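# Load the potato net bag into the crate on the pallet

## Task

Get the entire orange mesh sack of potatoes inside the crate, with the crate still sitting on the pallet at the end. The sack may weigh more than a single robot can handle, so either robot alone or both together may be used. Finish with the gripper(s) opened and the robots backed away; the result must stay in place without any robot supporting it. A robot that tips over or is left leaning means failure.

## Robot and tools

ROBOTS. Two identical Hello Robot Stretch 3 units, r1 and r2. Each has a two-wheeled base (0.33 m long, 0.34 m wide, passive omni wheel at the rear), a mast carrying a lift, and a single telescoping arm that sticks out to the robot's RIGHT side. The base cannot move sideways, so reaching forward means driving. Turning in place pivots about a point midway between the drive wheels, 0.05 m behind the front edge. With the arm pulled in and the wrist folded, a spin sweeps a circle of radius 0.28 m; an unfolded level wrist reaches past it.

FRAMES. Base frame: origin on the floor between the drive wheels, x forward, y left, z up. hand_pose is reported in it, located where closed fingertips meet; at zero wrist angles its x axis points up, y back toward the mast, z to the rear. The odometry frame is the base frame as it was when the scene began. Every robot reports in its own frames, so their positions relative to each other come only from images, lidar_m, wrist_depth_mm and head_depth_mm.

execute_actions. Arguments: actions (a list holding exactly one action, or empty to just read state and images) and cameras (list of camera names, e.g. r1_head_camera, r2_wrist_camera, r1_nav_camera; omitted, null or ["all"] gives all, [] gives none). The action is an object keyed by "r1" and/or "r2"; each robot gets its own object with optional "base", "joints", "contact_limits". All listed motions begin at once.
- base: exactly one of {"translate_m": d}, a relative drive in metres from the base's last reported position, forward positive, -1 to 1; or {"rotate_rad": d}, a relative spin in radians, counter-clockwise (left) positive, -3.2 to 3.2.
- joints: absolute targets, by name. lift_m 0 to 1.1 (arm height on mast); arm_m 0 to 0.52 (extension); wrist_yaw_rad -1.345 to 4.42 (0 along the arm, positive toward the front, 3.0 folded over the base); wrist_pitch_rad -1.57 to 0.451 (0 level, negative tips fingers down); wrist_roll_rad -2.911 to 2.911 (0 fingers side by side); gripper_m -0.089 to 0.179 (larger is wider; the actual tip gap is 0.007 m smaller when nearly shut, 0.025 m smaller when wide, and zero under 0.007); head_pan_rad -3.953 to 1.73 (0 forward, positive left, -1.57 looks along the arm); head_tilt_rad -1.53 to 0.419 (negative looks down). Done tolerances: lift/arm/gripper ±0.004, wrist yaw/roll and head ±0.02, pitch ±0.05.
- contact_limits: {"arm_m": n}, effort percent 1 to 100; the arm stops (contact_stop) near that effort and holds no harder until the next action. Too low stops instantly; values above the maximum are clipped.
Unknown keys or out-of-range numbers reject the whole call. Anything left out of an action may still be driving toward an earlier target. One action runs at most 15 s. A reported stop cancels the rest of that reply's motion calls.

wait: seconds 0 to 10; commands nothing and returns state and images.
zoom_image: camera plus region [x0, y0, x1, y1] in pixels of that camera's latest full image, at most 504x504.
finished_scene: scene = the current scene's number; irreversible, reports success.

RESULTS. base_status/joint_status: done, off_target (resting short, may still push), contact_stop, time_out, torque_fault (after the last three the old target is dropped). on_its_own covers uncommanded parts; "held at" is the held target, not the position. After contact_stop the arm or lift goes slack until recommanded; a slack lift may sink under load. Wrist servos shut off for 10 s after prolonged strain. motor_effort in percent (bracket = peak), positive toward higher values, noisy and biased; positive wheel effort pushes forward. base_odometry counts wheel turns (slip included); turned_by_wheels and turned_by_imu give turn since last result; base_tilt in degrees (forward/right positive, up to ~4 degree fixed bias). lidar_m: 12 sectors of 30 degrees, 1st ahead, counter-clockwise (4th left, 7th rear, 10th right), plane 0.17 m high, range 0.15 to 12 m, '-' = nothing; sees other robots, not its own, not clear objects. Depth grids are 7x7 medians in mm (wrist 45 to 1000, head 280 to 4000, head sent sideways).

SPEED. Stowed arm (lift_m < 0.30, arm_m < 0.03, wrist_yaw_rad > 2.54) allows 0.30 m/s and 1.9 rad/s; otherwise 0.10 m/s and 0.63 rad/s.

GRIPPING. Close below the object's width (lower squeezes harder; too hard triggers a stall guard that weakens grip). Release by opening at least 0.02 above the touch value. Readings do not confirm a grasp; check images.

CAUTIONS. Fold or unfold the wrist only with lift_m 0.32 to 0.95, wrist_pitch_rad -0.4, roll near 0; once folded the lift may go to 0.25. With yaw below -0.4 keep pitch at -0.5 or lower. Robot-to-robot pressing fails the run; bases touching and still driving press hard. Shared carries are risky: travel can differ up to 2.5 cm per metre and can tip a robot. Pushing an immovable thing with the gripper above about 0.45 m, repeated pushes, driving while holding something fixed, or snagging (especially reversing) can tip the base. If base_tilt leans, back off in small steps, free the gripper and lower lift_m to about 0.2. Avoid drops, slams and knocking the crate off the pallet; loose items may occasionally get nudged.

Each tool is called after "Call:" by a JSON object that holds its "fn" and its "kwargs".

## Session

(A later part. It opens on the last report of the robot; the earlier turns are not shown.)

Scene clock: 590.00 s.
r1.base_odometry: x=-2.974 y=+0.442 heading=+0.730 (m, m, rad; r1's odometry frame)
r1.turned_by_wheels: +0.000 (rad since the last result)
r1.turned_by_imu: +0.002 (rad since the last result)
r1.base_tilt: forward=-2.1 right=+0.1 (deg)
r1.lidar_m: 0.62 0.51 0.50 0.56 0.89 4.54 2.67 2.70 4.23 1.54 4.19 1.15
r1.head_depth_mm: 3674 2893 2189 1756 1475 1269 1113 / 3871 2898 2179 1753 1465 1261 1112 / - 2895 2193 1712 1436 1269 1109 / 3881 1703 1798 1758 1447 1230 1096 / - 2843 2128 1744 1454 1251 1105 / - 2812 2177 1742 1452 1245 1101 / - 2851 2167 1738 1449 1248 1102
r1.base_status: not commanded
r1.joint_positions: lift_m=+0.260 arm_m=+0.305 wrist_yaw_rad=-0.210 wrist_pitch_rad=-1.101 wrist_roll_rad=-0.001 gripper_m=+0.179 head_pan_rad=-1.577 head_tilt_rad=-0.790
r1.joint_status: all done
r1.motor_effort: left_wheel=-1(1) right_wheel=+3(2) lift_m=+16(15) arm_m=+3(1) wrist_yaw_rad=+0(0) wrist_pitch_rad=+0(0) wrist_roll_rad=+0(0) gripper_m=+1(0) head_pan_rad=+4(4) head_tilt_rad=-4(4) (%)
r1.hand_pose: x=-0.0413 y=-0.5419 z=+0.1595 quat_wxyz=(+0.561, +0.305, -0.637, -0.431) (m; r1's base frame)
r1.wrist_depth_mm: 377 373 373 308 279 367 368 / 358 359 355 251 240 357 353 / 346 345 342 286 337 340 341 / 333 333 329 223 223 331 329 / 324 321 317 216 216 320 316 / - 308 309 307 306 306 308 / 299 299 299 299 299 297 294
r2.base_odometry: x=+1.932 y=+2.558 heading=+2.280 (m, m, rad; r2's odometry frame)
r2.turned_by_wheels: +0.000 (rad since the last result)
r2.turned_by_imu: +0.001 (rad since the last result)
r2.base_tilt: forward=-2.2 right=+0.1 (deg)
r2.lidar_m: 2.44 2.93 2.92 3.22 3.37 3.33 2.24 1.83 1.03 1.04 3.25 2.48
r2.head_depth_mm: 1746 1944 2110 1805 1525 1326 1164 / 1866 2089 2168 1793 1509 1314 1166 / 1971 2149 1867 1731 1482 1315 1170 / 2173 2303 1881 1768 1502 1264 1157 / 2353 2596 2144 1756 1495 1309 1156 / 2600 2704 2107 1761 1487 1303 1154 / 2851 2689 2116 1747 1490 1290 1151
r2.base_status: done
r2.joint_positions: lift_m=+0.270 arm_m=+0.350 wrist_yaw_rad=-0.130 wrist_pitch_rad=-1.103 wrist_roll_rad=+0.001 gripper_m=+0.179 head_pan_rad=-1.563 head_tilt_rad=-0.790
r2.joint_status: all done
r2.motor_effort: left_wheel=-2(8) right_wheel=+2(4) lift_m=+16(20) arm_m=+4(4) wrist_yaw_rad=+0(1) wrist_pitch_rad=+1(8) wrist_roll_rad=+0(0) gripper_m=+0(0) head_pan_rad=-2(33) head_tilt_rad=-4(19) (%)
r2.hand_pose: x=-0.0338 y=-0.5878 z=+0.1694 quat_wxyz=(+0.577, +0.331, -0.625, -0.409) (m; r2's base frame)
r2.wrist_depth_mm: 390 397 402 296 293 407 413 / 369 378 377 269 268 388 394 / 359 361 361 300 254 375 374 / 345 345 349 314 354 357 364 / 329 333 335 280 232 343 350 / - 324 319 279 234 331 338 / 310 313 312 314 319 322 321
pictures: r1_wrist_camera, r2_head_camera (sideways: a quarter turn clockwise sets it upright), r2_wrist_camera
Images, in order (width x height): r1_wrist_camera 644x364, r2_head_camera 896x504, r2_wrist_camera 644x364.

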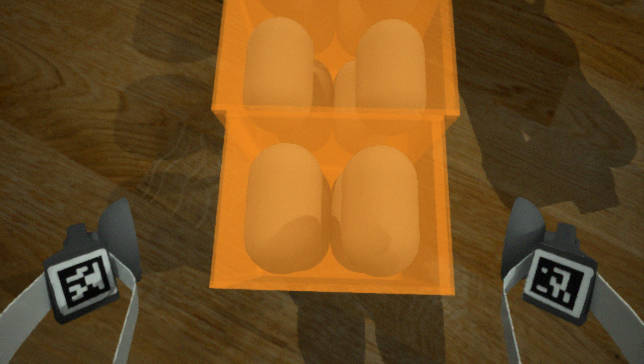

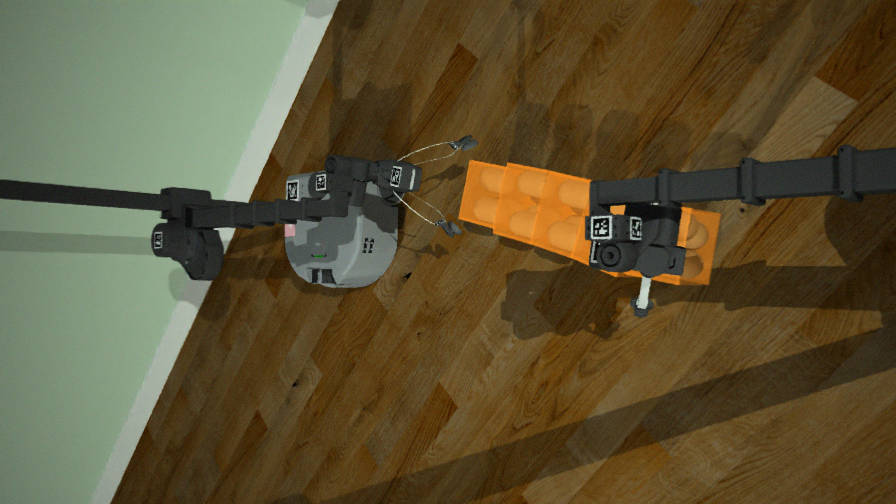

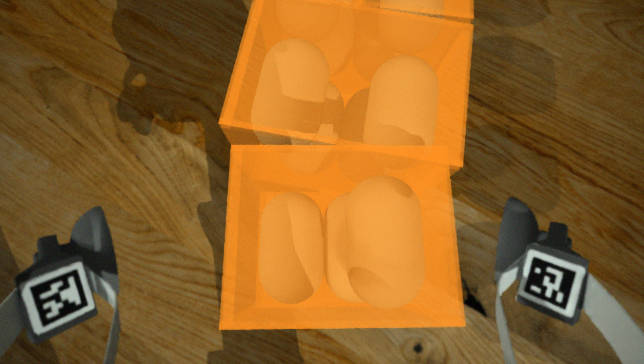

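Call:
{"fn": "execute_actions", "kwargs": {"actions": [{"r1": {"base": {"translate_m": -0.007}, "joints": {"lift_m": 0.245}}, "r2": {"base": {"translate_m": -0.02}, "joints": {"lift_m": 0.245, "arm_m": 0.345}}}], "cameras": ["r2_wrist_camera", "r1_wrist_camera"]}}

Scene clock: 610.00 s.
r1.base_odometry: x=-2.979 y=+0.438 heading=+0.730 (m, m, rad; r1's odometry frame)
r1.turned_by_wheels: +0.000 (rad since the last result)
r1.turned_by_imu: +0.001 (rad since the last result)
r1.base_tilt: forward=-2.2 right=+0.1 (deg)
r1.lidar_m: 0.62 0.51 0.51 0.56 0.89 4.53 2.65 2.70 4.21 0.98 4.20 1.16
r1.head_depth_mm: 3645 2901 2204 1758 1465 1269 1111 / 3808 2919 2205 1767 1476 1260 1106 / - 2857 2161 1716 1433 1254 1118 / 3894 1704 1827 1713 1437 1215 1095 / - 2852 2143 1740 1452 1258 1104 / - 2841 2145 1751 1462 1255 1102 / - 2796 2149 1732 1454 1245 1102
r1.base_status: done
r1.joint_positions: lift_m=+0.245 arm_m=+0.305 wrist_yaw_rad=-0.210 wrist_pitch_rad=-1.101 wrist_roll_rad=-0.001 gripper_m=+0.179 head_pan_rad=-1.577 head_tilt_rad=-0.790
r1.joint_status: all done
r1.motor_effort: left_wheel=-1(5) right_wheel=+3(4) lift_m=+16(15) arm_m=+4(3) wrist_yaw_rad=+1(1) wrist_pitch_rad=+0(0) wrist_roll_rad=+0(0) gripper_m=+0(0) head_pan_rad=+4(4) head_tilt_rad=-4(3) (%)
r1.hand_pose: x=-0.0413 y=-0.5419 z=+0.1445 quat_wxyz=(+0.561, +0.305, -0.637, -0.431) (m; r1's base frame)
r1.wrist_depth_mm: 358 356 355 293 265 352 350 / 343 344 234 271 223 338 338 / 330 329 326 272 324 327 324 / 318 318 311 207 310 314 314 / 309 305 205 201 206 305 303 / - 296 293 292 291 293 294 / 287 286 286 283 285 284 280
r2.base_odometry: x=+1.945 y=+2.543 heading=+2.280 (m, m, rad; r2's odometry frame)
r2.turned_by_wheels: +0.000 (rad since the last result)
r2.turned_by_imu: +0.001 (rad since the last result)
r2.base_tilt: forward=-2.1 right=+0.1 (deg)
r2.lidar_m: 2.46 2.95 2.93 3.25 3.32 3.30 2.23 1.81 1.80 1.04 3.24 2.49
r2.head_depth_mm: 1725 1923 2096 1787 1521 1323 1166 / 1859 2078 2185 1790 1520 1314 1166 / 1964 2220 2095 1728 1477 1315 1165 / 2160 1712 1819 1764 1467 1272 1159 / 2357 2581 2127 1762 1499 1306 1154 / 2589 2691 2137 1753 1492 1303 1154 / 2845 2681 2104 1747 1486 1298 1148
r2.base_status: done
r2.joint_positions: lift_m=+0.245 arm_m=+0.345 wrist_yaw_rad=-0.130 wrist_pitch_rad=-1.103 wrist_roll_rad=+0.001 gripper_m=+0.179 head_pan_rad=-1.563 head_tilt_rad=-0.790
r2.joint_status: all done
r2.motor_effort: left_wheel=-1(6) right_wheel=+1(4) lift_m=+15(14) arm_m=-5(6) wrist_yaw_rad=+0(0) wrist_pitch_rad=+1(1) wrist_roll_rad=+0(0) gripper_m=+0(0) head_pan_rad=-2(2) head_tilt_rad=-4(4) (%)
r2.hand_pose: x=-0.0338 y=-0.5835 z=+0.1444 quat_wxyz=(+0.577, +0.331, -0.625, -0.409) (m; r2's base frame)
r2.wrist_depth_mm: 362 362 363 303 269 376 383 / 348 349 232 282 235 363 368 / 330 334 332 278 243 345 348 / 318 320 327 279 327 333 338 / 310 311 266 216 313 321 323 / - 301 297 252 304 305 312 / 283 288 290 292 296 296 296
pictures: r1_wrist_camera, r2_wrist_camera
Images, in order (width x height): r1_wrist_camera 644x364, r2_wrist_camera 644x364.

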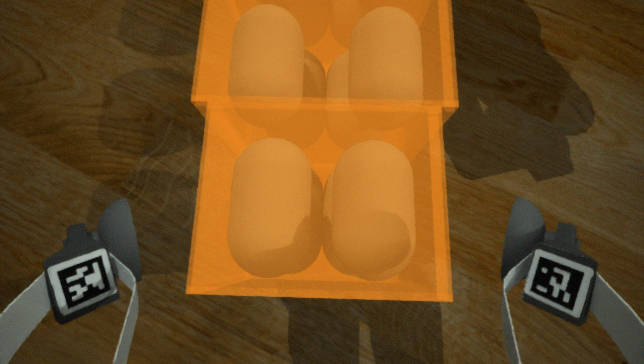

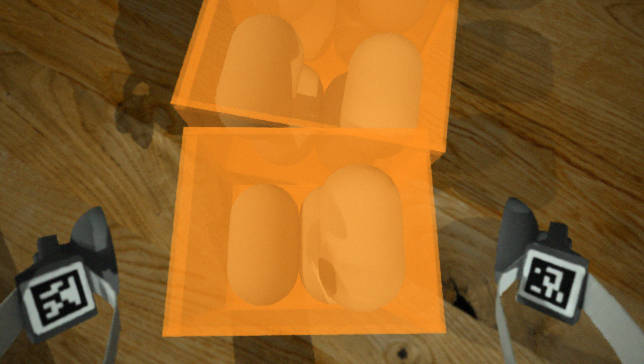

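Call:
{"fn": "execute_actions", "kwargs": {"actions": [{"r1": {"joints": {"lift_m": 0.19}}, "r2": {"joints": {"lift_m": 0.19}}}], "cameras": ["r2_wrist_camera", "r1_wrist_camera"]}}

Call:
{"fn": "execute_actions", "kwargs": {"actions": [{"r1": {"joints": {"gripper_m": 0.09}}, "r2": {"joints": {"gripper_m": 0.09}}}], "cameras": ["r2_wrist_camera", "r1_wrist_camera"]}}

Scene clock: 617.97 s.
r1.base_odometry: x=-2.979 y=+0.438 heading=+0.730 (m, m, rad; r1's odometry frame)
r1.turned_by_wheels: +0.000 (rad since the last result)
r1.turned_by_imu: +0.001 (rad since the last result)
r1.base_tilt: forward=-2.1 right=+0.1 (deg)
r1.lidar_m: 0.62 0.51 0.51 0.56 0.89 4.54 2.65 2.70 4.22 1.03 4.19 1.16
r1.head_depth_mm: 3608 2906 2180 1772 1465 1268 1107 / 3809 2904 2164 1759 1465 1263 1102 / - 2823 2190 1683 1439 1251 1113 / 3941 2725 1781 1701 1438 1207 1100 / - 2878 2174 1729 1454 1258 1099 / - 2820 2161 1741 1459 1249 1094 / - 2835 2147 1736 1444 1251 1103
r1.base_status: not commanded
r1.joint_positions: lift_m=+0.190 arm_m=+0.305 wrist_yaw_rad=-0.210 wrist_pitch_rad=-1.101 wrist_roll_rad=-0.001 gripper_m=+0.179 head_pan_rad=-1.577 head_tilt_rad=-0.790
r1.joint_status: all done
r1.motor_effort: left_wheel=-1(1) right_wheel=+2(3) lift_m=+15(19) arm_m=+3(3) wrist_yaw_rad=-1(0) wrist_pitch_rad=+0(0) wrist_roll_rad=+0(1) gripper_m=+1(0) head_pan_rad=+4(4) head_tilt_rad=-3(3) (%)
r1.hand_pose: x=-0.0413 y=-0.5419 z=+0.0896 quat_wxyz=(+0.561, +0.305, -0.637, -0.431) (m; r1's base frame)
r1.wrist_depth_mm: 296 292 168 225 168 290 290 / 282 282 219 220 182 280 278 / 273 272 153 221 152 269 268 / 263 262 145 155 145 259 257 / 255 252 141 151 140 249 250 / - 243 240 241 238 241 241 / 235 236 235 235 234 233 231
r2.base_odometry: x=+1.945 y=+2.543 heading=+2.280 (m, m, rad; r2's odometry frame)
r2.turned_by_wheels: +0.000 (rad since the last result)
r2.turned_by_imu: +0.001 (rad since the last result)
r2.base_tilt: forward=-2.2 right=+0.0 (deg)
r2.lidar_m: 2.47 2.94 2.93 3.26 3.32 3.31 2.21 1.81 1.80 1.54 3.22 2.50
r2.head_depth_mm: 1730 1929 2085 1799 1520 1321 1166 / 1850 2083 2162 1788 1516 1316 1164 / 1956 2203 2089 1743 1478 1317 1161 / 2142 2282 1814 1769 1467 1266 1159 / 2353 2577 2149 1768 1499 1306 1154 / 2577 2712 2127 1754 1490 1299 1151 / 2811 2674 2099 1745 1487 1296 1145
r2.base_status: not commanded
r2.joint_positions: lift_m=+0.190 arm_m=+0.345 wrist_yaw_rad=-0.130 wrist_pitch_rad=-1.103 wrist_roll_rad=+0.001 gripper_m=+0.179 head_pan_rad=-1.563 head_tilt_rad=-0.790
r2.joint_status: all done
r2.motor_effort: left_wheel=-1(1) right_wheel=+0(1) lift_m=+15(16) arm_m=-5(5) wrist_yaw_rad=+0(0) wrist_pitch_rad=+1(1) wrist_roll_rad=+0(0) gripper_m=+0(0) head_pan_rad=-2(3) head_tilt_rad=-4(4) (%)
r2.hand_pose: x=-0.0338 y=-0.5835 z=+0.0894 quat_wxyz=(+0.577, +0.331, -0.625, -0.409) (m; r2's base frame)
r2.wrist_depth_mm: 298 300 174 236 176 311 314 / 285 286 184 229 175 296 301 / 272 276 278 229 231 285 287 / 260 267 219 175 156 274 278 / 255 255 201 169 149 263 267 / - 247 198 200 146 250 259 / 235 238 238 241 241 245 245
pictures: r1_wrist_camera, r2_wrist_camera
Images, in order (width x height): r1_wrist_camera 644x364, r2_wrist_camera 644x364.

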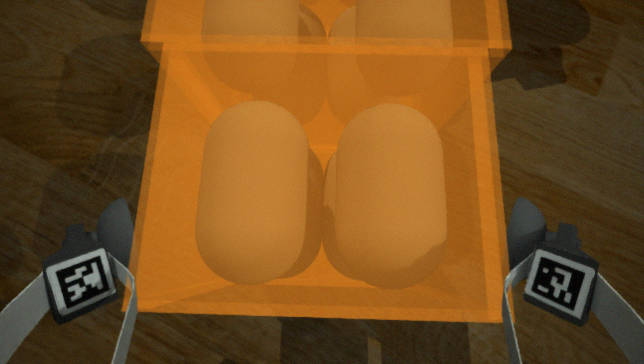

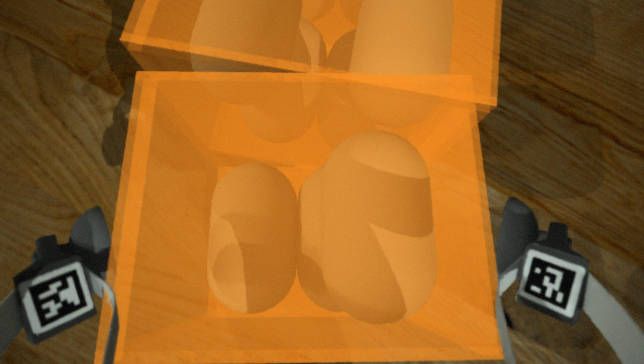

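Scene clock: 619.33 s.
r1.base_odometry: x=-2.979 y=+0.438 heading=+0.730 (m, m, rad; r1's odometry frame)
r1.turned_by_wheels: +0.000 (rad since the last result)
r1.turned_by_imu: +0.000 (rad since the last result)
r1.base_tilt: forward=-2.1 right=+0.2 (deg)
r1.lidar_m: 0.62 0.51 0.51 0.56 0.89 4.53 2.65 2.70 4.22 1.54 4.19 1.15
r1.head_depth_mm: 3682 2895 2168 1759 1462 1267 1110 / 3809 2858 2170 1766 1468 1264 1107 / - 2873 2178 1656 1435 1258 1116 / - 2758 1784 1704 1425 1213 1106 / - 2822 2165 1740 1452 1257 1098 / - 2867 2149 1734 1449 1257 1104 / - 2820 2142 1733 1439 1250 1098
r1.base_status: not commanded
r1.joint_positions: lift_m=+0.190 arm_m=+0.305 wrist_yaw_rad=-0.210 wrist_pitch_rad=-1.101 wrist_roll_rad=-0.001 gripper_m=+0.091 head_pan_rad=-1.577 head_tilt_rad=-0.790
r1.joint_status: all done
r1.motor_effort: left_wheel=+0(1) right_wheel=+1(3) lift_m=+13(14) arm_m=+3(4) wrist_yaw_rad=+0(0) wrist_pitch_rad=+0(0) wrist_roll_rad=+0(0) gripper_m=-26(98) head_pan_rad=+4(4) head_tilt_rad=-4(4) (%)
r1.hand_pose: x=-0.0413 y=-0.5420 z=+0.0897 quat_wxyz=(+0.561, +0.305, -0.637, -0.431) (m; r1's base frame)
r1.wrist_depth_mm: 298 297 170 226 168 293 291 / 284 284 190 220 181 280 280 / 276 272 156 221 154 271 270 / 264 263 147 157 146 260 259 / 255 257 142 152 141 252 250 / 247 243 242 242 239 241 241 / 235 237 236 235 235 233 234
r2.base_odometry: x=+1.945 y=+2.543 heading=+2.280 (m, m, rad; r2's odometry frame)
r2.turned_by_wheels: +0.000 (rad since the last result)
r2.turned_by_imu: +0.000 (rad since the last result)
r2.base_tilt: forward=-2.2 right=+0.0 (deg)
r2.lidar_m: 2.46 2.94 2.93 3.25 3.32 3.30 2.23 1.81 1.79 1.54 3.23 2.49
r2.head_depth_mm: 1740 1921 2099 1796 1523 1324 1174 / 1854 2061 2172 1790 1524 1314 1168 / 1954 2199 2107 1730 1473 1318 1164 / 2160 2279 1815 1769 1461 1259 1161 / 2335 2620 2150 1761 1502 1306 1152 / 2576 2717 2131 1759 1496 1299 1155 / 2859 2692 2110 1753 1489 1296 1151
r2.base_status: not commanded
r2.joint_positions: lift_m=+0.190 arm_m=+0.345 wrist_yaw_rad=-0.130 wrist_pitch_rad=-1.097 wrist_roll_rad=+0.016 gripper_m=+0.091 head_pan_rad=-1.563 head_tilt_rad=-0.790
r2.joint_status: all done
r2.motor_effort: left_wheel=-1(3) right_wheel=-1(5) lift_m=+14(15) arm_m=-1(5) wrist_yaw_rad=+0(2) wrist_pitch_rad=-2(3) wrist_roll_rad=-9(10) gripper_m=-28(100) head_pan_rad=-2(2) head_tilt_rad=-4(4) (%)
r2.hand_pose: x=-0.0340 y=-0.5847 z=+0.0900 quat_wxyz=(+0.573, +0.325, -0.630, -0.410) (m; r2's base frame)
r2.wrist_depth_mm: 307 306 179 251 181 316 321 / 293 293 183 232 177 300 300 / 280 282 282 230 196 286 287 / 267 271 266 211 159 276 278 / 262 259 203 204 151 267 265 / - 249 198 201 146 - 254 / 238 241 240 243 242 245 247
pictures: r1_wrist_camera, r2_wrist_camera
Images, in order (width x height): r1_wrist_camera 644x364, r2_wrist_camera 644x364.

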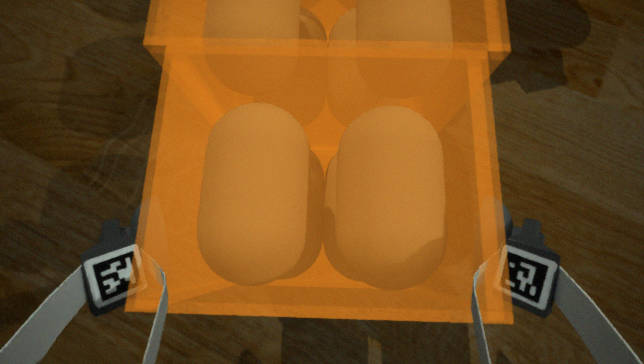

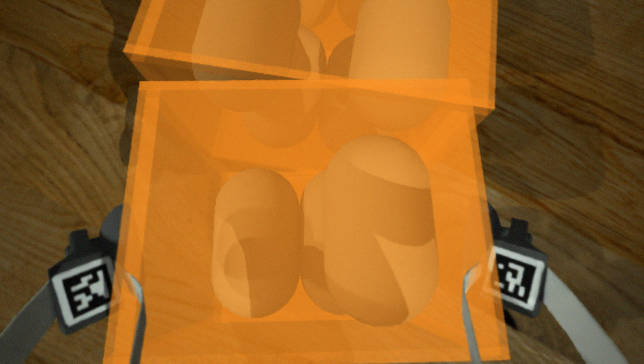

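Call:
{"fn": "execute_actions", "kwargs": {"actions": [{"r1": {"joints": {"lift_m": 0.28}}, "r2": {"joints": {"lift_m": 0.28}}}], "cameras": ["r2_head_camera", "r1_head_camera"]}}

Scene clock: 645.23 s.
r1.base_odometry: x=-2.979 y=+0.438 heading=+0.730 (m, m, rad; r1's odometry frame)
r1.turned_by_wheels: +0.000 (rad since the last result)
r1.turned_by_imu: +0.002 (rad since the last result)
r1.base_tilt: forward=-2.2 right=+0.1 (deg)
r1.lidar_m: 0.62 0.51 0.51 0.56 0.89 4.52 2.66 2.70 4.22 0.48 4.19 1.16
r1.head_depth_mm: 3643 2890 2207 1764 1469 1269 1114 / 3878 2891 2178 1752 1461 1261 1103 / - 2894 2190 1700 1471 1256 1103 / 3897 1665 1849 1757 1434 1207 1106 / - 2908 2151 1740 1455 1254 1099 / - 2811 2173 1742 1448 1254 1094 / - 2843 2128 1743 1460 1248 1096
r1.base_status: not commanded
r1.joint_positions: lift_m=+0.279 arm_m=+0.305 wrist_yaw_rad=-0.214 wrist_pitch_rad=-1.140 wrist_roll_rad=+0.006 gripper_m=+0.110 head_pan_rad=-1.577 head_tilt_rad=-0.791
r1.joint_status: all done
r1.on_its_own: gripper_m is held at +0.109, not at your +0.090, by its stall guard, which is not easing now
r1.motor_effort: left_wheel=-1(3) right_wheel=+4(10) lift_m=+27(32) arm_m=-1(2) wrist_yaw_rad=+4(6) wrist_pitch_rad=+11(15) wrist_roll_rad=-3(3) gripper_m=-18(19) head_pan_rad=+4(4) head_tilt_rad=-3(3) (%)
r1.hand_pose: x=-0.0397 y=-0.5333 z=+0.1753 quat_wxyz=(+0.549, +0.315, -0.634, -0.444) (m; r1's base frame)
r1.wrist_depth_mm: 378 379 375 280 372 375 375 / 368 367 362 307 273 364 361 / 356 357 226 269 218 353 352 / 345 346 225 196 192 342 340 / 334 337 160 170 159 333 331 / 326 325 152 168 150 321 324 / 317 319 316 196 312 314 313
r2.base_odometry: x=+1.945 y=+2.543 heading=+2.280 (m, m, rad; r2's odometry frame)
r2.turned_by_wheels: +0.000 (rad since the last result)
r2.turned_by_imu: +0.001 (rad since the last result)
r2.base_tilt: forward=-2.1 right=+0.1 (deg)
r2.lidar_m: 2.46 2.95 2.93 3.23 3.34 3.32 2.22 1.81 1.80 1.02 3.24 2.49
r2.head_depth_mm: 1731 1933 2099 1790 1522 1320 1170 / 1853 2065 2155 1781 1512 1317 1169 / 1965 2222 2032 1650 1502 1311 1158 / 2152 1656 1825 1758 1482 1281 1161 / 2347 2585 2132 1747 1493 1302 1157 / 2579 2676 2124 1750 1488 1297 1151 / 2849 2668 2125 1744 1485 1304 1151
r2.base_status: not commanded
r2.joint_positions: lift_m=+0.280 arm_m=+0.345 wrist_yaw_rad=-0.132 wrist_pitch_rad=-1.102 wrist_roll_rad=+0.006 gripper_m=+0.108 head_pan_rad=-1.563 head_tilt_rad=-0.792
r2.joint_status: all done
r2.on_its_own: gripper_m is held at +0.108, not at your +0.090, by its stall guard, which is not easing now
r2.motor_effort: left_wheel=-1(9) right_wheel=+1(13) lift_m=+23(33) arm_m=-4(5) wrist_yaw_rad=+2(8) wrist_pitch_rad=+1(19) wrist_roll_rad=-3(11) gripper_m=+0(21) head_pan_rad=-2(2) head_tilt_rad=-3(4) (%)
r2.hand_pose: x=-0.0340 y=-0.5836 z=+0.1789 quat_wxyz=(+0.575, +0.329, -0.627, -0.411) (m; r2's base frame)
r2.wrist_depth_mm: 399 409 402 294 413 424 421 / 382 387 383 322 391 400 405 / 368 371 375 323 377 384 390 / 352 359 358 258 363 367 370 / 345 344 343 343 350 354 359 / 326 - 333 334 337 342 345 / 318 318 323 323 330 329 328
pictures: r1_head_camera (sideways: a quarter turn clockwise sets it upright), r2_head_camera (sideways: a quarter turn clockwise sets it upright)
Images, in order (width x height): r1_head_camera 896x504, r2_head_camera 896x504.

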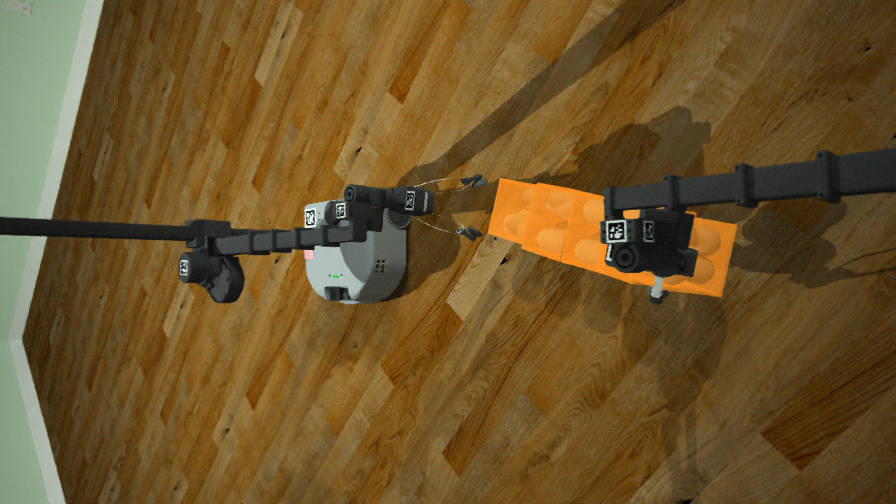

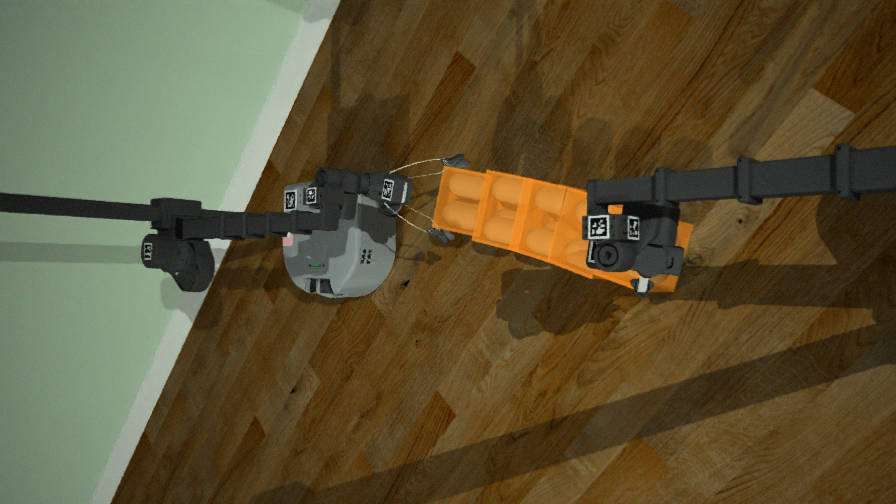

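Call:
{"fn": "execute_actions", "kwargs": {"actions": [{"r1": {"joints": {"lift_m": 0.192}}, "r2": {"joints": {"gripper_m": 0.179, "lift_m": 0.26}}}], "cameras": ["r2_wrist_camera", "r1_wrist_camera"]}}

Scene clock: 690.03 s.
r1.base_odometry: x=-2.979 y=+0.438 heading=+0.730 (m, m, rad; r1's odometry frame)
r1.turned_by_wheels: +0.000 (rad since the last result)
r1.turned_by_imu: +0.002 (rad since the last result)
r1.base_tilt: forward=-2.1 right=+0.0 (deg)
r1.lidar_m: 0.62 0.51 0.51 0.56 0.89 4.51 2.66 2.70 0.98 0.98 4.17 1.16
r1.head_depth_mm: 3652 2926 2196 1755 1470 1265 1110 / 3904 2902 2191 1762 1468 1259 1107 / - 2864 2172 1693 1425 1254 1104 / 3852 1671 1843 1751 1439 1206 1100 / - 2828 2168 1745 1457 1254 1105 / - 2860 2154 1734 1446 1252 1099 / - 2797 2163 1739 1451 1248 1097
r1.base_status: not commanded
r1.joint_positions: lift_m=+0.196 arm_m=+0.305 wrist_yaw_rad=-0.212 wrist_pitch_rad=-1.147 wrist_roll_rad=+0.002 gripper_m=+0.110 head_pan_rad=-1.577 head_tilt_rad=-0.791
r1.joint_status: lift_m contact_stop (moved -0.084 of -0.087)
r1.on_its_own: gripper_m is held at +0.109, not at your +0.090, by its stall guard, which is not easing now; lift_m is slack since a contact_stop, until your next command for it
r1.motor_effort: left_wheel=+0(2) right_wheel=-1(4) lift_m=+20(20) arm_m=+2(1) wrist_yaw_rad=+3(5) wrist_pitch_rad=+12(20) wrist_roll_rad=-1(3) gripper_m=-18(19) head_pan_rad=+4(4) head_tilt_rad=-4(4) (%)
r1.hand_pose: x=-0.0391 y=-0.5312 z=+0.0909 quat_wxyz=(+0.549, +0.318, -0.631, -0.445) (m; r1's base frame)
r1.wrist_depth_mm: 288 287 168 221 166 282 282 / 278 276 188 219 185 274 272 / 270 271 150 161 150 265 264 / 261 261 145 155 145 259 258 / 254 256 144 159 143 253 249 / 249 246 246 246 243 243 243 / 239 240 239 240 238 237 237
r2.base_odometry: x=+1.945 y=+2.543 heading=+2.280 (m, m, rad; r2's odometry frame)
r2.turned_by_wheels: +0.000 (rad since the last result)
r2.turned_by_imu: +0.001 (rad since the last result)
r2.base_tilt: forward=-2.2 right=+0.1 (deg)
r2.lidar_m: 2.47 2.93 2.93 3.26 3.32 3.29 2.22 1.81 1.80 1.54 3.20 2.49
r2.head_depth_mm: 1741 1935 2092 1787 1509 1311 1175 / 1859 2085 2149 1783 1514 1318 1170 / 1961 2206 2095 1689 1477 1315 1169 / 2167 2308 1818 1768 1505 1275 1156 / 2334 2573 2127 1757 1506 1305 1152 / 2576 2670 2103 1753 1485 1302 1155 / 2845 2655 2099 1739 1481 1296 1148
r2.base_status: not commanded
r2.joint_positions: lift_m=+0.260 arm_m=+0.345 wrist_yaw_rad=-0.132 wrist_pitch_rad=-1.103 wrist_roll_rad=+0.006 gripper_m=+0.179 head_pan_rad=-1.563 head_tilt_rad=-0.792
r2.joint_status: all done
r2.motor_effort: left_wheel=-1(1) right_wheel=+1(2) lift_m=+16(16) arm_m=-4(4) wrist_yaw_rad=+1(2) wrist_pitch_rad=+1(1) wrist_roll_rad=-3(3) gripper_m=+0(84) head_pan_rad=-2(2) head_tilt_rad=-3(3) (%)
r2.hand_pose: x=-0.0340 y=-0.5835 z=+0.1594 quat_wxyz=(+0.575, +0.329, -0.627, -0.411) (m; r2's base frame)
r2.wrist_depth_mm: 381 386 380 318 292 395 397 / 362 365 254 262 370 375 387 / 350 354 347 294 352 362 366 / 336 338 341 289 344 347 352 / 324 325 274 223 329 333 337 / - 312 312 266 321 318 329 / 295 304 304 306 310 310 310
pictures: r1_wrist_camera, r2_wrist_camera
Images, in order (width x height): r1_wrist_camera 644x364, r2_wrist_camera 644x364.

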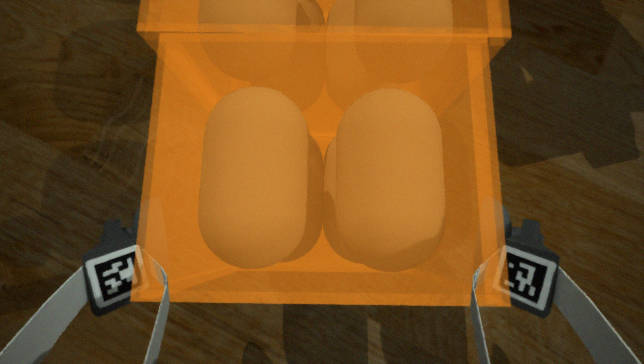

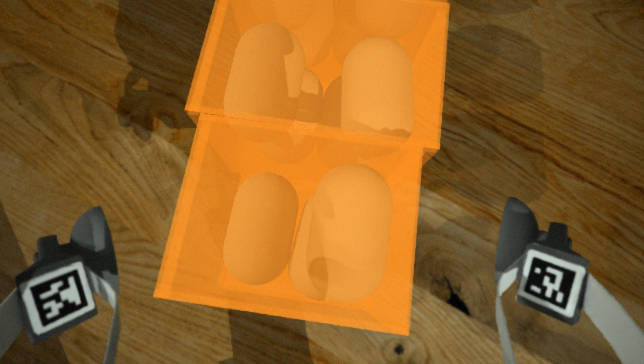

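Call:
{"fn": "execute_actions", "kwargs": {"actions": [{"r1": {"joints": {"lift_m": 0.196, "gripper_m": 0.179}}, "r2": {"base": {"translate_m": 0.023}, "joints": {"wrist_yaw_rad": -0.27, "arm_m": 0.341, "lift_m": 0.245}}}], "cameras": ["r2_wrist_camera", "r1_wrist_camera"]}}

Scene clock: 769.10 s.
r1.base_odometry: x=-2.979 y=+0.438 heading=+0.730 (m, m, rad; r1's odometry frame)
r1.turned_by_wheels: +0.000 (rad since the last result)
r1.turned_by_imu: +0.001 (rad since the last result)
r1.base_tilt: forward=-2.1 right=+0.1 (deg)
r1.lidar_m: 0.62 0.51 0.51 0.56 0.89 4.52 2.66 2.70 0.98 1.00 4.19 1.16
r1.head_depth_mm: 3687 2897 2201 1767 1474 1258 1117 / 3803 2868 2188 1763 1485 1267 1110 / - 2890 2195 1700 1438 1264 1106 / 3949 1661 1782 1757 1427 1211 1103 / - 2847 2165 1733 1458 1242 1108 / - 2784 2151 1724 1454 1254 1099 / - 2770 2139 1737 1441 1249 1100
r1.base_status: not commanded
r1.joint_positions: lift_m=+0.196 arm_m=+0.305 wrist_yaw_rad=-0.211 wrist_pitch_rad=-1.123 wrist_roll_rad=-0.002 gripper_m=+0.179 head_pan_rad=-1.577 head_tilt_rad=-0.791
r1.joint_status: all done
r1.motor_effort: left_wheel=-1(1) right_wheel=+3(3) lift_m=+19(20) arm_m=+3(2) wrist_yaw_rad=+3(2) wrist_pitch_rad=+6(12) wrist_roll_rad=+1(1) gripper_m=+3(85) head_pan_rad=+4(4) head_tilt_rad=-3(3) (%)
r1.hand_pose: x=-0.0403 y=-0.5369 z=+0.0932 quat_wxyz=(+0.556, +0.312, -0.634, -0.438) (m; r1's base frame)
r1.wrist_depth_mm: 294 293 168 224 167 289 288 / 282 282 186 219 182 279 278 / 272 272 153 167 154 269 268 / 263 262 146 158 146 261 260 / 254 254 142 155 141 255 252 / - 246 246 245 244 246 247 / 239 239 239 239 238 237 236
r2.base_odometry: x=+1.930 y=+2.560 heading=+2.280 (m, m, rad; r2's odometry frame)
r2.turned_by_wheels: +0.000 (rad since the last result)
r2.turned_by_imu: +0.000 (rad since the last result)
r2.base_tilt: forward=-2.2 right=+0.1 (deg)
r2.lidar_m: 2.44 2.93 2.92 3.22 3.33 3.33 2.24 1.83 1.81 1.54 3.26 2.46
r2.head_depth_mm: 1754 1940 2090 1787 1516 1317 1169 / 1872 2092 2153 1775 1522 1314 1162 / 1968 2203 1945 1730 1471 1311 1166 / 2175 2344 1847 1771 1502 1275 1159 / 2369 2590 2139 1756 1496 1300 1159 / 2591 2679 2106 1756 1491 1302 1149 / 2850 2669 2109 1742 1491 1295 1147
r2.base_status: done
r2.joint_positions: lift_m=+0.245 arm_m=+0.341 wrist_yaw_rad=-0.268 wrist_pitch_rad=-1.103 wrist_roll_rad=+0.006 gripper_m=+0.179 head_pan_rad=-1.563 head_tilt_rad=-0.792
r2.joint_status: all done
r2.motor_effort: left_wheel=-1(3) right_wheel=+0(6) lift_m=+15(16) arm_m=-5(5) wrist_yaw_rad=-1(1) wrist_pitch_rad=+1(1) wrist_roll_rad=-3(3) gripper_m=+1(0) head_pan_rad=-2(2) head_tilt_rad=-3(3) (%)
r2.hand_pose: x=-0.0465 y=-0.5769 z=+0.1444 quat_wxyz=(+0.545, +0.286, -0.648, -0.449) (m; r2's base frame)
r2.wrist_depth_mm: 361 363 243 304 372 378 383 / 350 352 233 251 353 363 365 / 330 329 332 286 341 349 350 / 320 321 321 222 324 332 333 / 310 310 266 219 311 319 321 / - 300 301 301 306 308 313 / 285 289 290 288 294 297 294
pictures: r1_wrist_camera, r2_wrist_camera
Images, in order (width x height): r1_wrist_camera 644x364, r2_wrist_camera 644x364.

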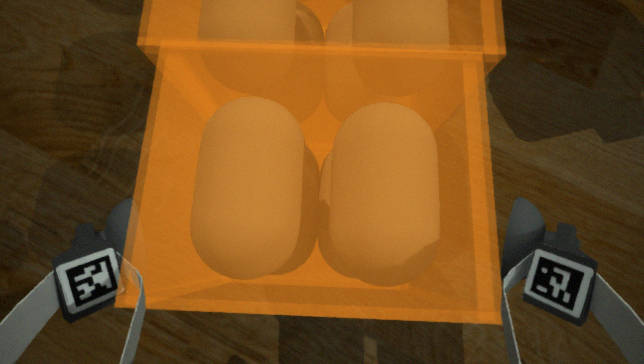

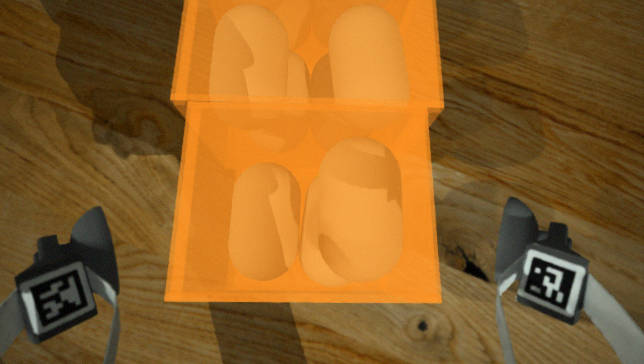

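Call:
{"fn": "execute_actions", "kwargs": {"actions": [{"r1": {"base": {"translate_m": 0.01}, "joints": {"lift_m": 0.24, "wrist_yaw_rad": -0.26, "wrist_pitch_rad": -1.1}}, "r2": {"joints": {"lift_m": 0.165}}}], "cameras": ["r2_wrist_camera", "r1_wrist_camera"]}}

Scene clock: 779.80 s.
r1.base_odometry: x=-2.972 y=+0.444 heading=+0.730 (m, m, rad; r1's odometry frame)
r1.turned_by_wheels: +0.000 (rad since the last result)
r1.turned_by_imu: +0.001 (rad since the last result)
r1.base_tilt: forward=-2.1 right=+0.1 (deg)
r1.lidar_m: 0.61 0.50 0.50 0.55 0.89 4.54 2.66 2.71 4.23 1.68 4.19 1.14
r1.head_depth_mm: 3754 2847 2176 1764 1477 1270 1116 / 3811 2889 2170 1758 1462 1260 1108 / - 2854 2171 1666 1436 1257 1131 / - 2700 1791 1748 1423 1215 1107 / - 2822 2166 1750 1459 1259 1101 / - 2774 2181 1737 1441 1251 1102 / - 2778 2153 1730 1448 1253 1098
r1.base_status: done
r1.joint_positions: lift_m=+0.240 arm_m=+0.305 wrist_yaw_rad=-0.258 wrist_pitch_rad=-1.111 wrist_roll_rad=-0.002 gripper_m=+0.179 head_pan_rad=-1.577 head_tilt_rad=-0.791
r1.joint_status: all done
r1.motor_effort: left_wheel=+0(4) right_wheel=+1(9) lift_m=+22(24) arm_m=+3(2) wrist_yaw_rad=-2(3) wrist_pitch_rad=+3(7) wrist_roll_rad=+1(1) gripper_m=+0(3) head_pan_rad=+4(4) head_tilt_rad=-3(3) (%)
r1.hand_pose: x=-0.0451 y=-0.5387 z=+0.1381 quat_wxyz=(+0.548, +0.293, -0.643, -0.447) (m; r1's base frame)
r1.wrist_depth_mm: 347 347 229 287 223 342 339 / 334 335 219 239 216 331 330 / 322 323 317 266 316 318 318 / 311 310 307 201 199 308 306 / 302 299 295 196 188 299 297 / - 290 287 285 285 286 290 / 281 282 280 281 279 278 275
r2.base_odometry: x=+1.930 y=+2.560 heading=+2.280 (m, m, rad; r2's odometry frame)
r2.turned_by_wheels: +0.000 (rad since the last result)
r2.turned_by_imu: +0.001 (rad since the last result)
r2.base_tilt: forward=-2.1 right=+0.1 (deg)
r2.lidar_m: 2.44 2.93 2.91 3.22 3.34 3.31 2.24 1.82 1.04 1.06 3.26 2.47
r2.head_depth_mm: 1753 1932 2096 1776 1518 1318 1168 / 1887 2091 2159 1781 1516 1322 1164 / 1987 2193 1871 1739 1466 1317 1162 / 2178 2333 1890 1757 1464 1259 1158 / 2368 2592 2121 1759 1494 1308 1153 / 2613 2673 2109 1747 1496 1305 1152 / 2870 2641 2103 1731 1480 1296 1151
r2.base_status: not commanded
r2.joint_positions: lift_m=+0.183 arm_m=+0.341 wrist_yaw_rad=-0.267 wrist_pitch_rad=-1.081 wrist_roll_rad=+0.006 gripper_m=+0.179 head_pan_rad=-1.563 head_tilt_rad=-0.792
r2.joint_status: lift_m contact_stop (moved -0.062 of -0.080)
r2.on_its_own: lift_m is slack since a contact_stop, until your next command for it (your +0.165 is given up)
r2.motor_effort: left_wheel=+3(2) right_wheel=-6(7) lift_m=+18(19) arm_m=-1(5) wrist_yaw_rad=-3(3) wrist_pitch_rad=-9(12) wrist_roll_rad=-3(3) gripper_m=-1(1) head_pan_rad=-2(2) head_tilt_rad=-3(2) (%)
r2.hand_pose: x=-0.0478 y=-0.5818 z=+0.0845 quat_wxyz=(+0.551, +0.279, -0.651, -0.442) (m; r2's base frame)
r2.wrist_depth_mm: 299 302 173 237 177 315 315 / 286 289 184 226 190 297 299 / 275 275 275 234 158 285 285 / 263 263 208 207 148 271 275 / 251 253 198 200 145 260 262 / - 244 240 203 243 247 249 / 229 232 236 235 236 239 238
pictures: r1_wrist_camera, r2_wrist_camera
Images, in order (width x height): r1_wrist_camera 644x364, r2_wrist_camera 644x364.

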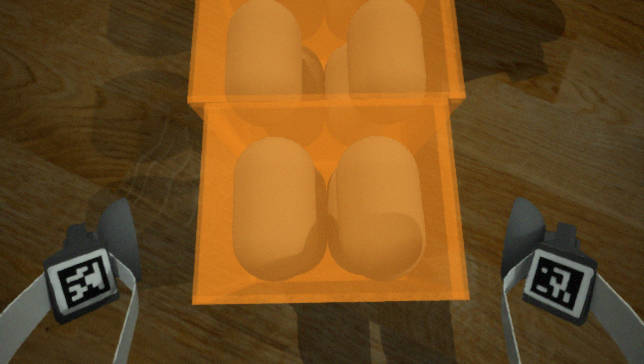

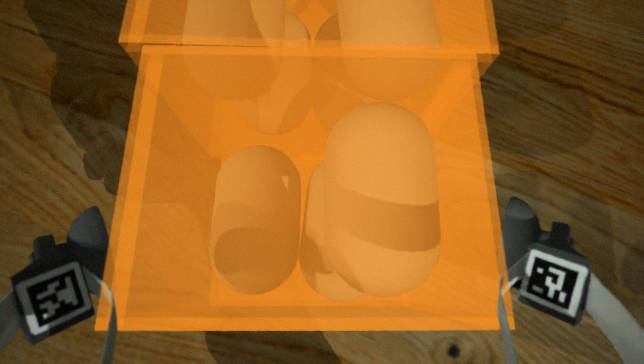

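Call:
{"fn": "execute_actions", "kwargs": {"actions": [{"r1": {"base": {"translate_m": -0.005}, "joints": {"lift_m": 0.186}}, "r2": {"joints": {"lift_m": 0.186, "gripper_m": 0.1}}}], "cameras": ["r2_wrist_camera", "r1_wrist_camera"]}}

Call:
{"fn": "execute_actions", "kwargs": {"actions": [{"r1": {"joints": {"gripper_m": 0.1}}}], "cameras": ["r2_wrist_camera", "r1_wrist_camera"]}}

Scene clock: 795.33 s.
r1.base_odometry: x=-2.976 y=+0.441 heading=+0.730 (m, m, rad; r1's odometry frame)
r1.turned_by_wheels: +0.000 (rad since the last result)
r1.turned_by_imu: +0.001 (rad since the last result)
r1.base_tilt: forward=-2.3 right=+0.1 (deg)
r1.lidar_m: 0.61 0.51 0.51 0.56 0.89 4.52 2.66 2.71 4.23 1.68 4.17 1.15
r1.head_depth_mm: 3737 2916 2210 1754 1477 1257 1110 / 3884 2857 2189 1758 1465 1271 1114 / - 2872 2174 1669 1429 1259 1112 / 3948 2718 1775 1744 1426 1205 1099 / - 2868 2143 1747 1455 1260 1101 / - 2819 2139 1739 1454 1261 1109 / - 2789 2147 1732 1456 1247 1094
r1.base_status: done
r1.joint_positions: lift_m=+0.188 arm_m=+0.305 wrist_yaw_rad=-0.259 wrist_pitch_rad=-1.102 wrist_roll_rad=-0.002 gripper_m=+0.179 head_pan_rad=-1.577 head_tilt_rad=-0.791
r1.joint_status: lift_m contact_stop (moved -0.052 of -0.054)
r1.on_its_own: lift_m is slack since a contact_stop, until your next command for it
r1.motor_effort: left_wheel=-1(4) right_wheel=+1(5) lift_m=+19(19) arm_m=+3(2) wrist_yaw_rad=-1(2) wrist_pitch_rad=+0(3) wrist_roll_rad=+1(1) gripper_m=-1(0) head_pan_rad=+4(4) head_tilt_rad=-4(4) (%)
r1.hand_pose: x=-0.0457 y=-0.5409 z=+0.0870 quat_wxyz=(+0.551, +0.290, -0.644, -0.445) (m; r1's base frame)
r1.wrist_depth_mm: 292 291 165 221 164 289 287 / 281 279 176 215 179 276 276 / 270 271 153 220 156 266 265 / 260 259 143 154 142 257 257 / 252 250 138 148 137 248 248 / - 241 145 237 146 239 240 / 234 233 233 232 232 231 229
r2.base_odometry: x=+1.930 y=+2.560 heading=+2.280 (m, m, rad; r2's odometry frame)
r2.turned_by_wheels: +0.000 (rad since the last result)
r2.turned_by_imu: +0.000 (rad since the last result)
r2.base_tilt: forward=-2.2 right=+0.0 (deg)
r2.lidar_m: 2.44 2.91 2.91 3.22 3.33 3.32 2.24 1.83 1.81 1.09 3.23 2.46
r2.head_depth_mm: 1755 1950 2095 1792 1518 1324 1165 / 1879 2102 2174 1789 1518 1320 1164 / 1975 2162 1934 1727 1468 1315 1163 / 2180 2334 1871 1774 1477 1264 1161 / 2368 2611 2136 1760 1492 1304 1153 / 2596 2676 2118 1756 1498 1299 1156 / 2872 2669 2115 1739 1483 1294 1147
r2.base_status: not commanded
r2.joint_positions: lift_m=+0.186 arm_m=+0.341 wrist_yaw_rad=-0.268 wrist_pitch_rad=-1.083 wrist_roll_rad=+0.003 gripper_m=+0.101 head_pan_rad=-1.563 head_tilt_rad=-0.792
r2.joint_status: all done
r2.motor_effort: left_wheel=+2(3) right_wheel=-2(6) lift_m=+14(21) arm_m=-1(1) wrist_yaw_rad=-2(3) wrist_pitch_rad=-7(9) wrist_roll_rad=-2(3) gripper_m=-22(97) head_pan_rad=-2(2) head_tilt_rad=-3(3) (%)
r2.hand_pose: x=-0.0478 y=-0.5812 z=+0.0874 quat_wxyz=(+0.551, +0.280, -0.650, -0.443) (m; r2's base frame)
r2.wrist_depth_mm: 305 307 178 239 181 316 321 / 289 293 187 231 192 302 305 / 277 279 279 234 165 288 289 / 264 266 213 211 153 273 279 / 256 256 203 202 149 265 264 / - 247 242 208 248 251 255 / 233 239 239 240 241 244 246
pictures: r1_wrist_camera, r2_wrist_camera
Images, in order (width x height): r1_wrist_camera 644x364, r2_wrist_camera 644x364.

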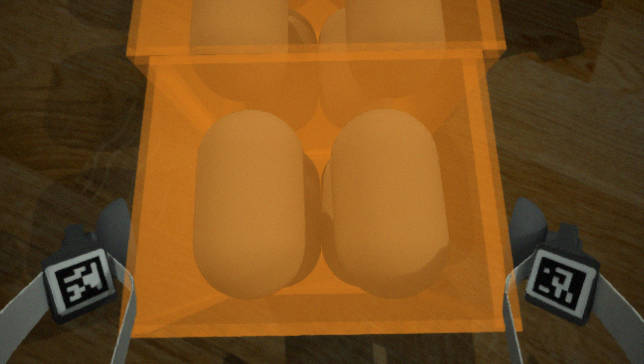

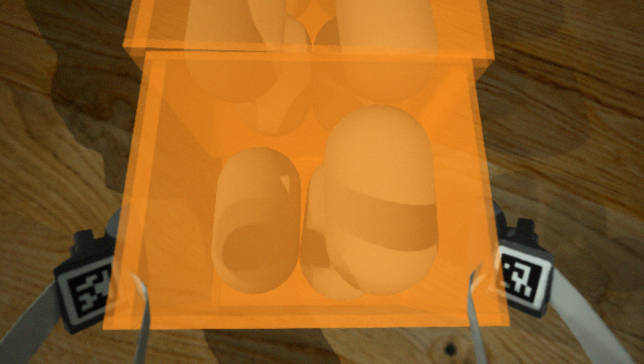

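not run: a stop came earlier in this reply.

Call:
{"fn": "execute_actions", "kwargs": {"actions": [{"r1": {"joints": {"lift_m": 0.19, "arm_m": 0.297}}}], "cameras": []}}

Call:
{"fn": "execute_actions", "kwargs": {"actions": [{"r1": {"joints": {"lift_m": 0.184}}}], "cameras": []}}

Call:
{"fn": "execute_actions", "kwargs": {"actions": [{"r1": {"joints": {"gripper_m": 0.1}}}], "cameras": ["r2_wrist_camera", "r1_wrist_camera"]}}

Scene clock: 802.17 s.
r1.base_odometry: x=-2.976 y=+0.441 heading=+0.730 (m, m, rad; r1's odometry frame)
r1.turned_by_wheels: +0.000 (rad since the last result)
r1.turned_by_imu: +0.001 (rad since the last result)
r1.base_tilt: forward=-2.1 right=+0.1 (deg)
r1.lidar_m: 0.62 0.51 0.51 0.56 0.89 4.53 2.66 2.71 4.20 1.68 4.20 1.15
r1.head_depth_mm: 3691 2887 2189 1751 1471 1267 1110 / 3901 2877 2169 1758 1474 1259 1109 / - 2849 2179 1649 1440 1255 1115 / 3891 2740 1774 1742 1431 1209 1095 / - 2860 2151 1737 1460 1254 1109 / - 2833 2160 1725 1452 1245 1106 / - 2787 2137 1719 1441 1245 1096
r1.base_status: not commanded
r1.joint_positions: lift_m=+0.190 arm_m=+0.297 wrist_yaw_rad=-0.259 wrist_pitch_rad=-1.098 wrist_roll_rad=-0.002 gripper_m=+0.179 head_pan_rad=-1.577 head_tilt_rad=-0.791
r1.joint_status: all done
r1.motor_effort: left_wheel=+0(0) right_wheel=-1(1) lift_m=+20(21) arm_m=-3(2) wrist_yaw_rad=-2(1) wrist_pitch_rad=-1(1) wrist_roll_rad=+1(1) gripper_m=+0(0) head_pan_rad=+4(4) head_tilt_rad=-4(4) (%)
r1.hand_pose: x=-0.0460 y=-0.5344 z=+0.0895 quat_wxyz=(+0.551, +0.289, -0.645, -0.444) (m; r1's base frame)
r1.wrist_depth_mm: 295 294 168 226 169 292 290 / 283 281 186 220 222 280 278 / 273 271 152 164 154 270 269 / 263 262 145 157 145 259 258 / 254 252 141 152 140 250 250 / - 243 241 241 240 240 241 / 236 236 234 234 234 233 231
r2.base_odometry: x=+1.930 y=+2.560 heading=+2.280 (m, m, rad; r2's odometry frame)
r2.turned_by_wheels: +0.000 (rad since the last result)
r2.turned_by_imu: +0.001 (rad since the last result)
r2.base_tilt: forward=-2.1 right=+0.1 (deg)
r2.lidar_m: 2.44 2.92 2.91 3.24 3.34 3.32 2.24 1.83 1.81 1.54 3.25 2.47
r2.head_depth_mm: 1751 1945 2099 1793 1529 1320 1173 / 1871 2094 2155 1788 1515 1314 1165 / 1991 2161 1931 1736 1471 1315 1165 / 2177 2348 1869 1765 1474 1264 1160 / 2365 2592 2114 1756 1494 1306 1154 / 2603 2661 2111 1750 1485 1295 1153 / 2886 2674 2113 1743 1495 1294 1147
r2.base_status: not commanded
r2.joint_positions: lift_m=+0.186 arm_m=+0.341 wrist_yaw_rad=-0.268 wrist_pitch_rad=-1.083 wrist_roll_rad=+0.003 gripper_m=+0.107 head_pan_rad=-1.563 head_tilt_rad=-0.792
r2.joint_status: not commanded
r2.on_its_own: gripper_m is held at +0.106, not at your +0.100, by its stall guard, which is not easing now
r2.motor_effort: left_wheel=+1(0) right_wheel=-2(3) lift_m=+13(14) arm_m=-1(1) wrist_yaw_rad=-2(2) wrist_pitch_rad=-7(7) wrist_roll_rad=-2(2) gripper_m=-20(20) head_pan_rad=-2(3) head_tilt_rad=-3(3) (%)
r2.hand_pose: x=-0.0478 y=-0.5812 z=+0.0874 quat_wxyz=(+0.551, +0.280, -0.650, -0.443) (m; r2's base frame)
r2.wrist_depth_mm: 305 309 178 239 181 316 317 / 291 292 188 231 192 301 303 / 279 279 277 233 165 286 291 / 267 267 212 210 153 277 278 / 255 257 202 203 149 264 267 / - 246 243 209 245 250 254 / 233 237 238 240 242 243 246
pictures: none
No camera images: the call's "cameras" was empty. Leave "cameras" out to get every camera's image.

Scene clock: 802.73 s.
r1.base_odometry: x=-2.976 y=+0.441 heading=+0.730 (m, m, rad; r1's odometry frame)
r1.turned_by_wheels: +0.000 (rad since the last result)
r1.turned_by_imu: +0.000 (rad since the last result)
r1.base_tilt: forward=-2.1 right=+0.1 (deg)
r1.lidar_m: 0.62 0.51 0.50 0.56 0.89 4.52 2.66 2.71 4.22 1.68 4.18 1.15
r1.head_depth_mm: 3665 2881 2188 1783 1477 1274 1116 / 3949 2882 2188 1746 1458 1258 1115 / - 2905 2173 1667 1431 1263 1117 / 3982 2778 1783 1744 1432 1206 1105 / - 2842 2162 1750 1454 1256 1102 / - 2846 2125 1729 1457 1257 1103 / - 2879 2122 1728 1446 1251 1097
r1.base_status: not commanded
r1.joint_positions: lift_m=+0.187 arm_m=+0.297 wrist_yaw_rad=-0.259 wrist_pitch_rad=-1.092 wrist_roll_rad=-0.002 gripper_m=+0.179 head_pan_rad=-1.577 head_tilt_rad=-0.791
r1.joint_status: lift_m contact_stop (moved -0.003 of -0.006)
r1.on_its_own: lift_m is slack since a contact_stop, until your next command for it
r1.motor_effort: left_wheel=+1(0) right_wheel=-2(1) lift_m=+18(20) arm_m=-2(2) wrist_yaw_rad=-1(1) wrist_pitch_rad=-3(3) wrist_roll_rad=+1(1) gripper_m=+0(0) head_pan_rad=+4(4) head_tilt_rad=-4(3) (%)
r1.hand_pose: x=-0.0463 y=-0.5355 z=+0.0869 quat_wxyz=(+0.553, +0.287, -0.646, -0.442) (m; r1's base frame)
r1.wrist_depth_mm: 295 294 166 225 167 291 289 / 282 281 183 217 219 279 278 / 272 271 150 164 151 267 267 / 261 260 143 155 142 258 256 / 252 252 138 150 138 248 248 / - 240 238 238 237 239 239 / 234 232 233 232 232 230 228
r2.base_odometry: x=+1.930 y=+2.560 heading=+2.280 (m, m, rad; r2's odometry frame)
r2.turned_by_wheels: +0.000 (rad since the last result)
r2.turned_by_imu: +0.000 (rad since the last result)
r2.base_tilt: forward=-2.1 right=+0.0 (deg)
r2.lidar_m: 2.44 2.93 2.92 3.22 3.34 3.32 2.24 1.83 1.81 1.54 3.25 2.47
r2.head_depth_mm: 1754 1946 2104 1783 1516 1322 1168 / 1863 2097 2164 1782 1513 1314 1165 / 1983 2151 1947 1737 1468 1315 1165 / 2162 2347 1870 1773 1459 1264 1161 / 2368 2604 2123 1762 1505 1306 1156 / 2603 2682 2124 1747 1491 1304 1155 / 2862 2658 2110 1741 1485 1295 1151
r2.base_status: not commanded
r2.joint_positions: lift_m=+0.186 arm_m=+0.341 wrist_yaw_rad=-0.268 wrist_pitch_rad=-1.083 wrist_roll_rad=+0.003 gripper_m=+0.107 head_pan_rad=-1.563 head_tilt_rad=-0.792
r2.joint_status: not commanded
r2.on_its_own: gripper_m is held at +0.106, not at your +0.100, by its stall guard, which is not easing now
r2.motor_effort: left_wheel=+1(0) right_wheel=-3(3) lift_m=+14(14) arm_m=-1(1) wrist_yaw_rad=-2(2) wrist_pitch_rad=-7(7) wrist_roll_rad=-2(2) gripper_m=-20(20) head_pan_rad=-2(2) head_tilt_rad=-3(3) (%)
r2.hand_pose: x=-0.0478 y=-0.5812 z=+0.0874 quat_wxyz=(+0.551, +0.280, -0.650, -0.443) (m; r2's base frame)
r2.wrist_depth_mm: 305 307 178 240 182 318 320 / 291 291 186 230 192 302 304 / 274 280 277 234 165 287 290 / 265 266 213 210 154 274 279 / 253 256 202 202 149 266 266 / - 247 244 207 247 249 255 / 233 234 237 241 240 243 246
pictures: none
No camera images: the call's "cameras" was empty. Leave "cameras" out to get every camera's image.

not run: a stop came earlier in this reply.


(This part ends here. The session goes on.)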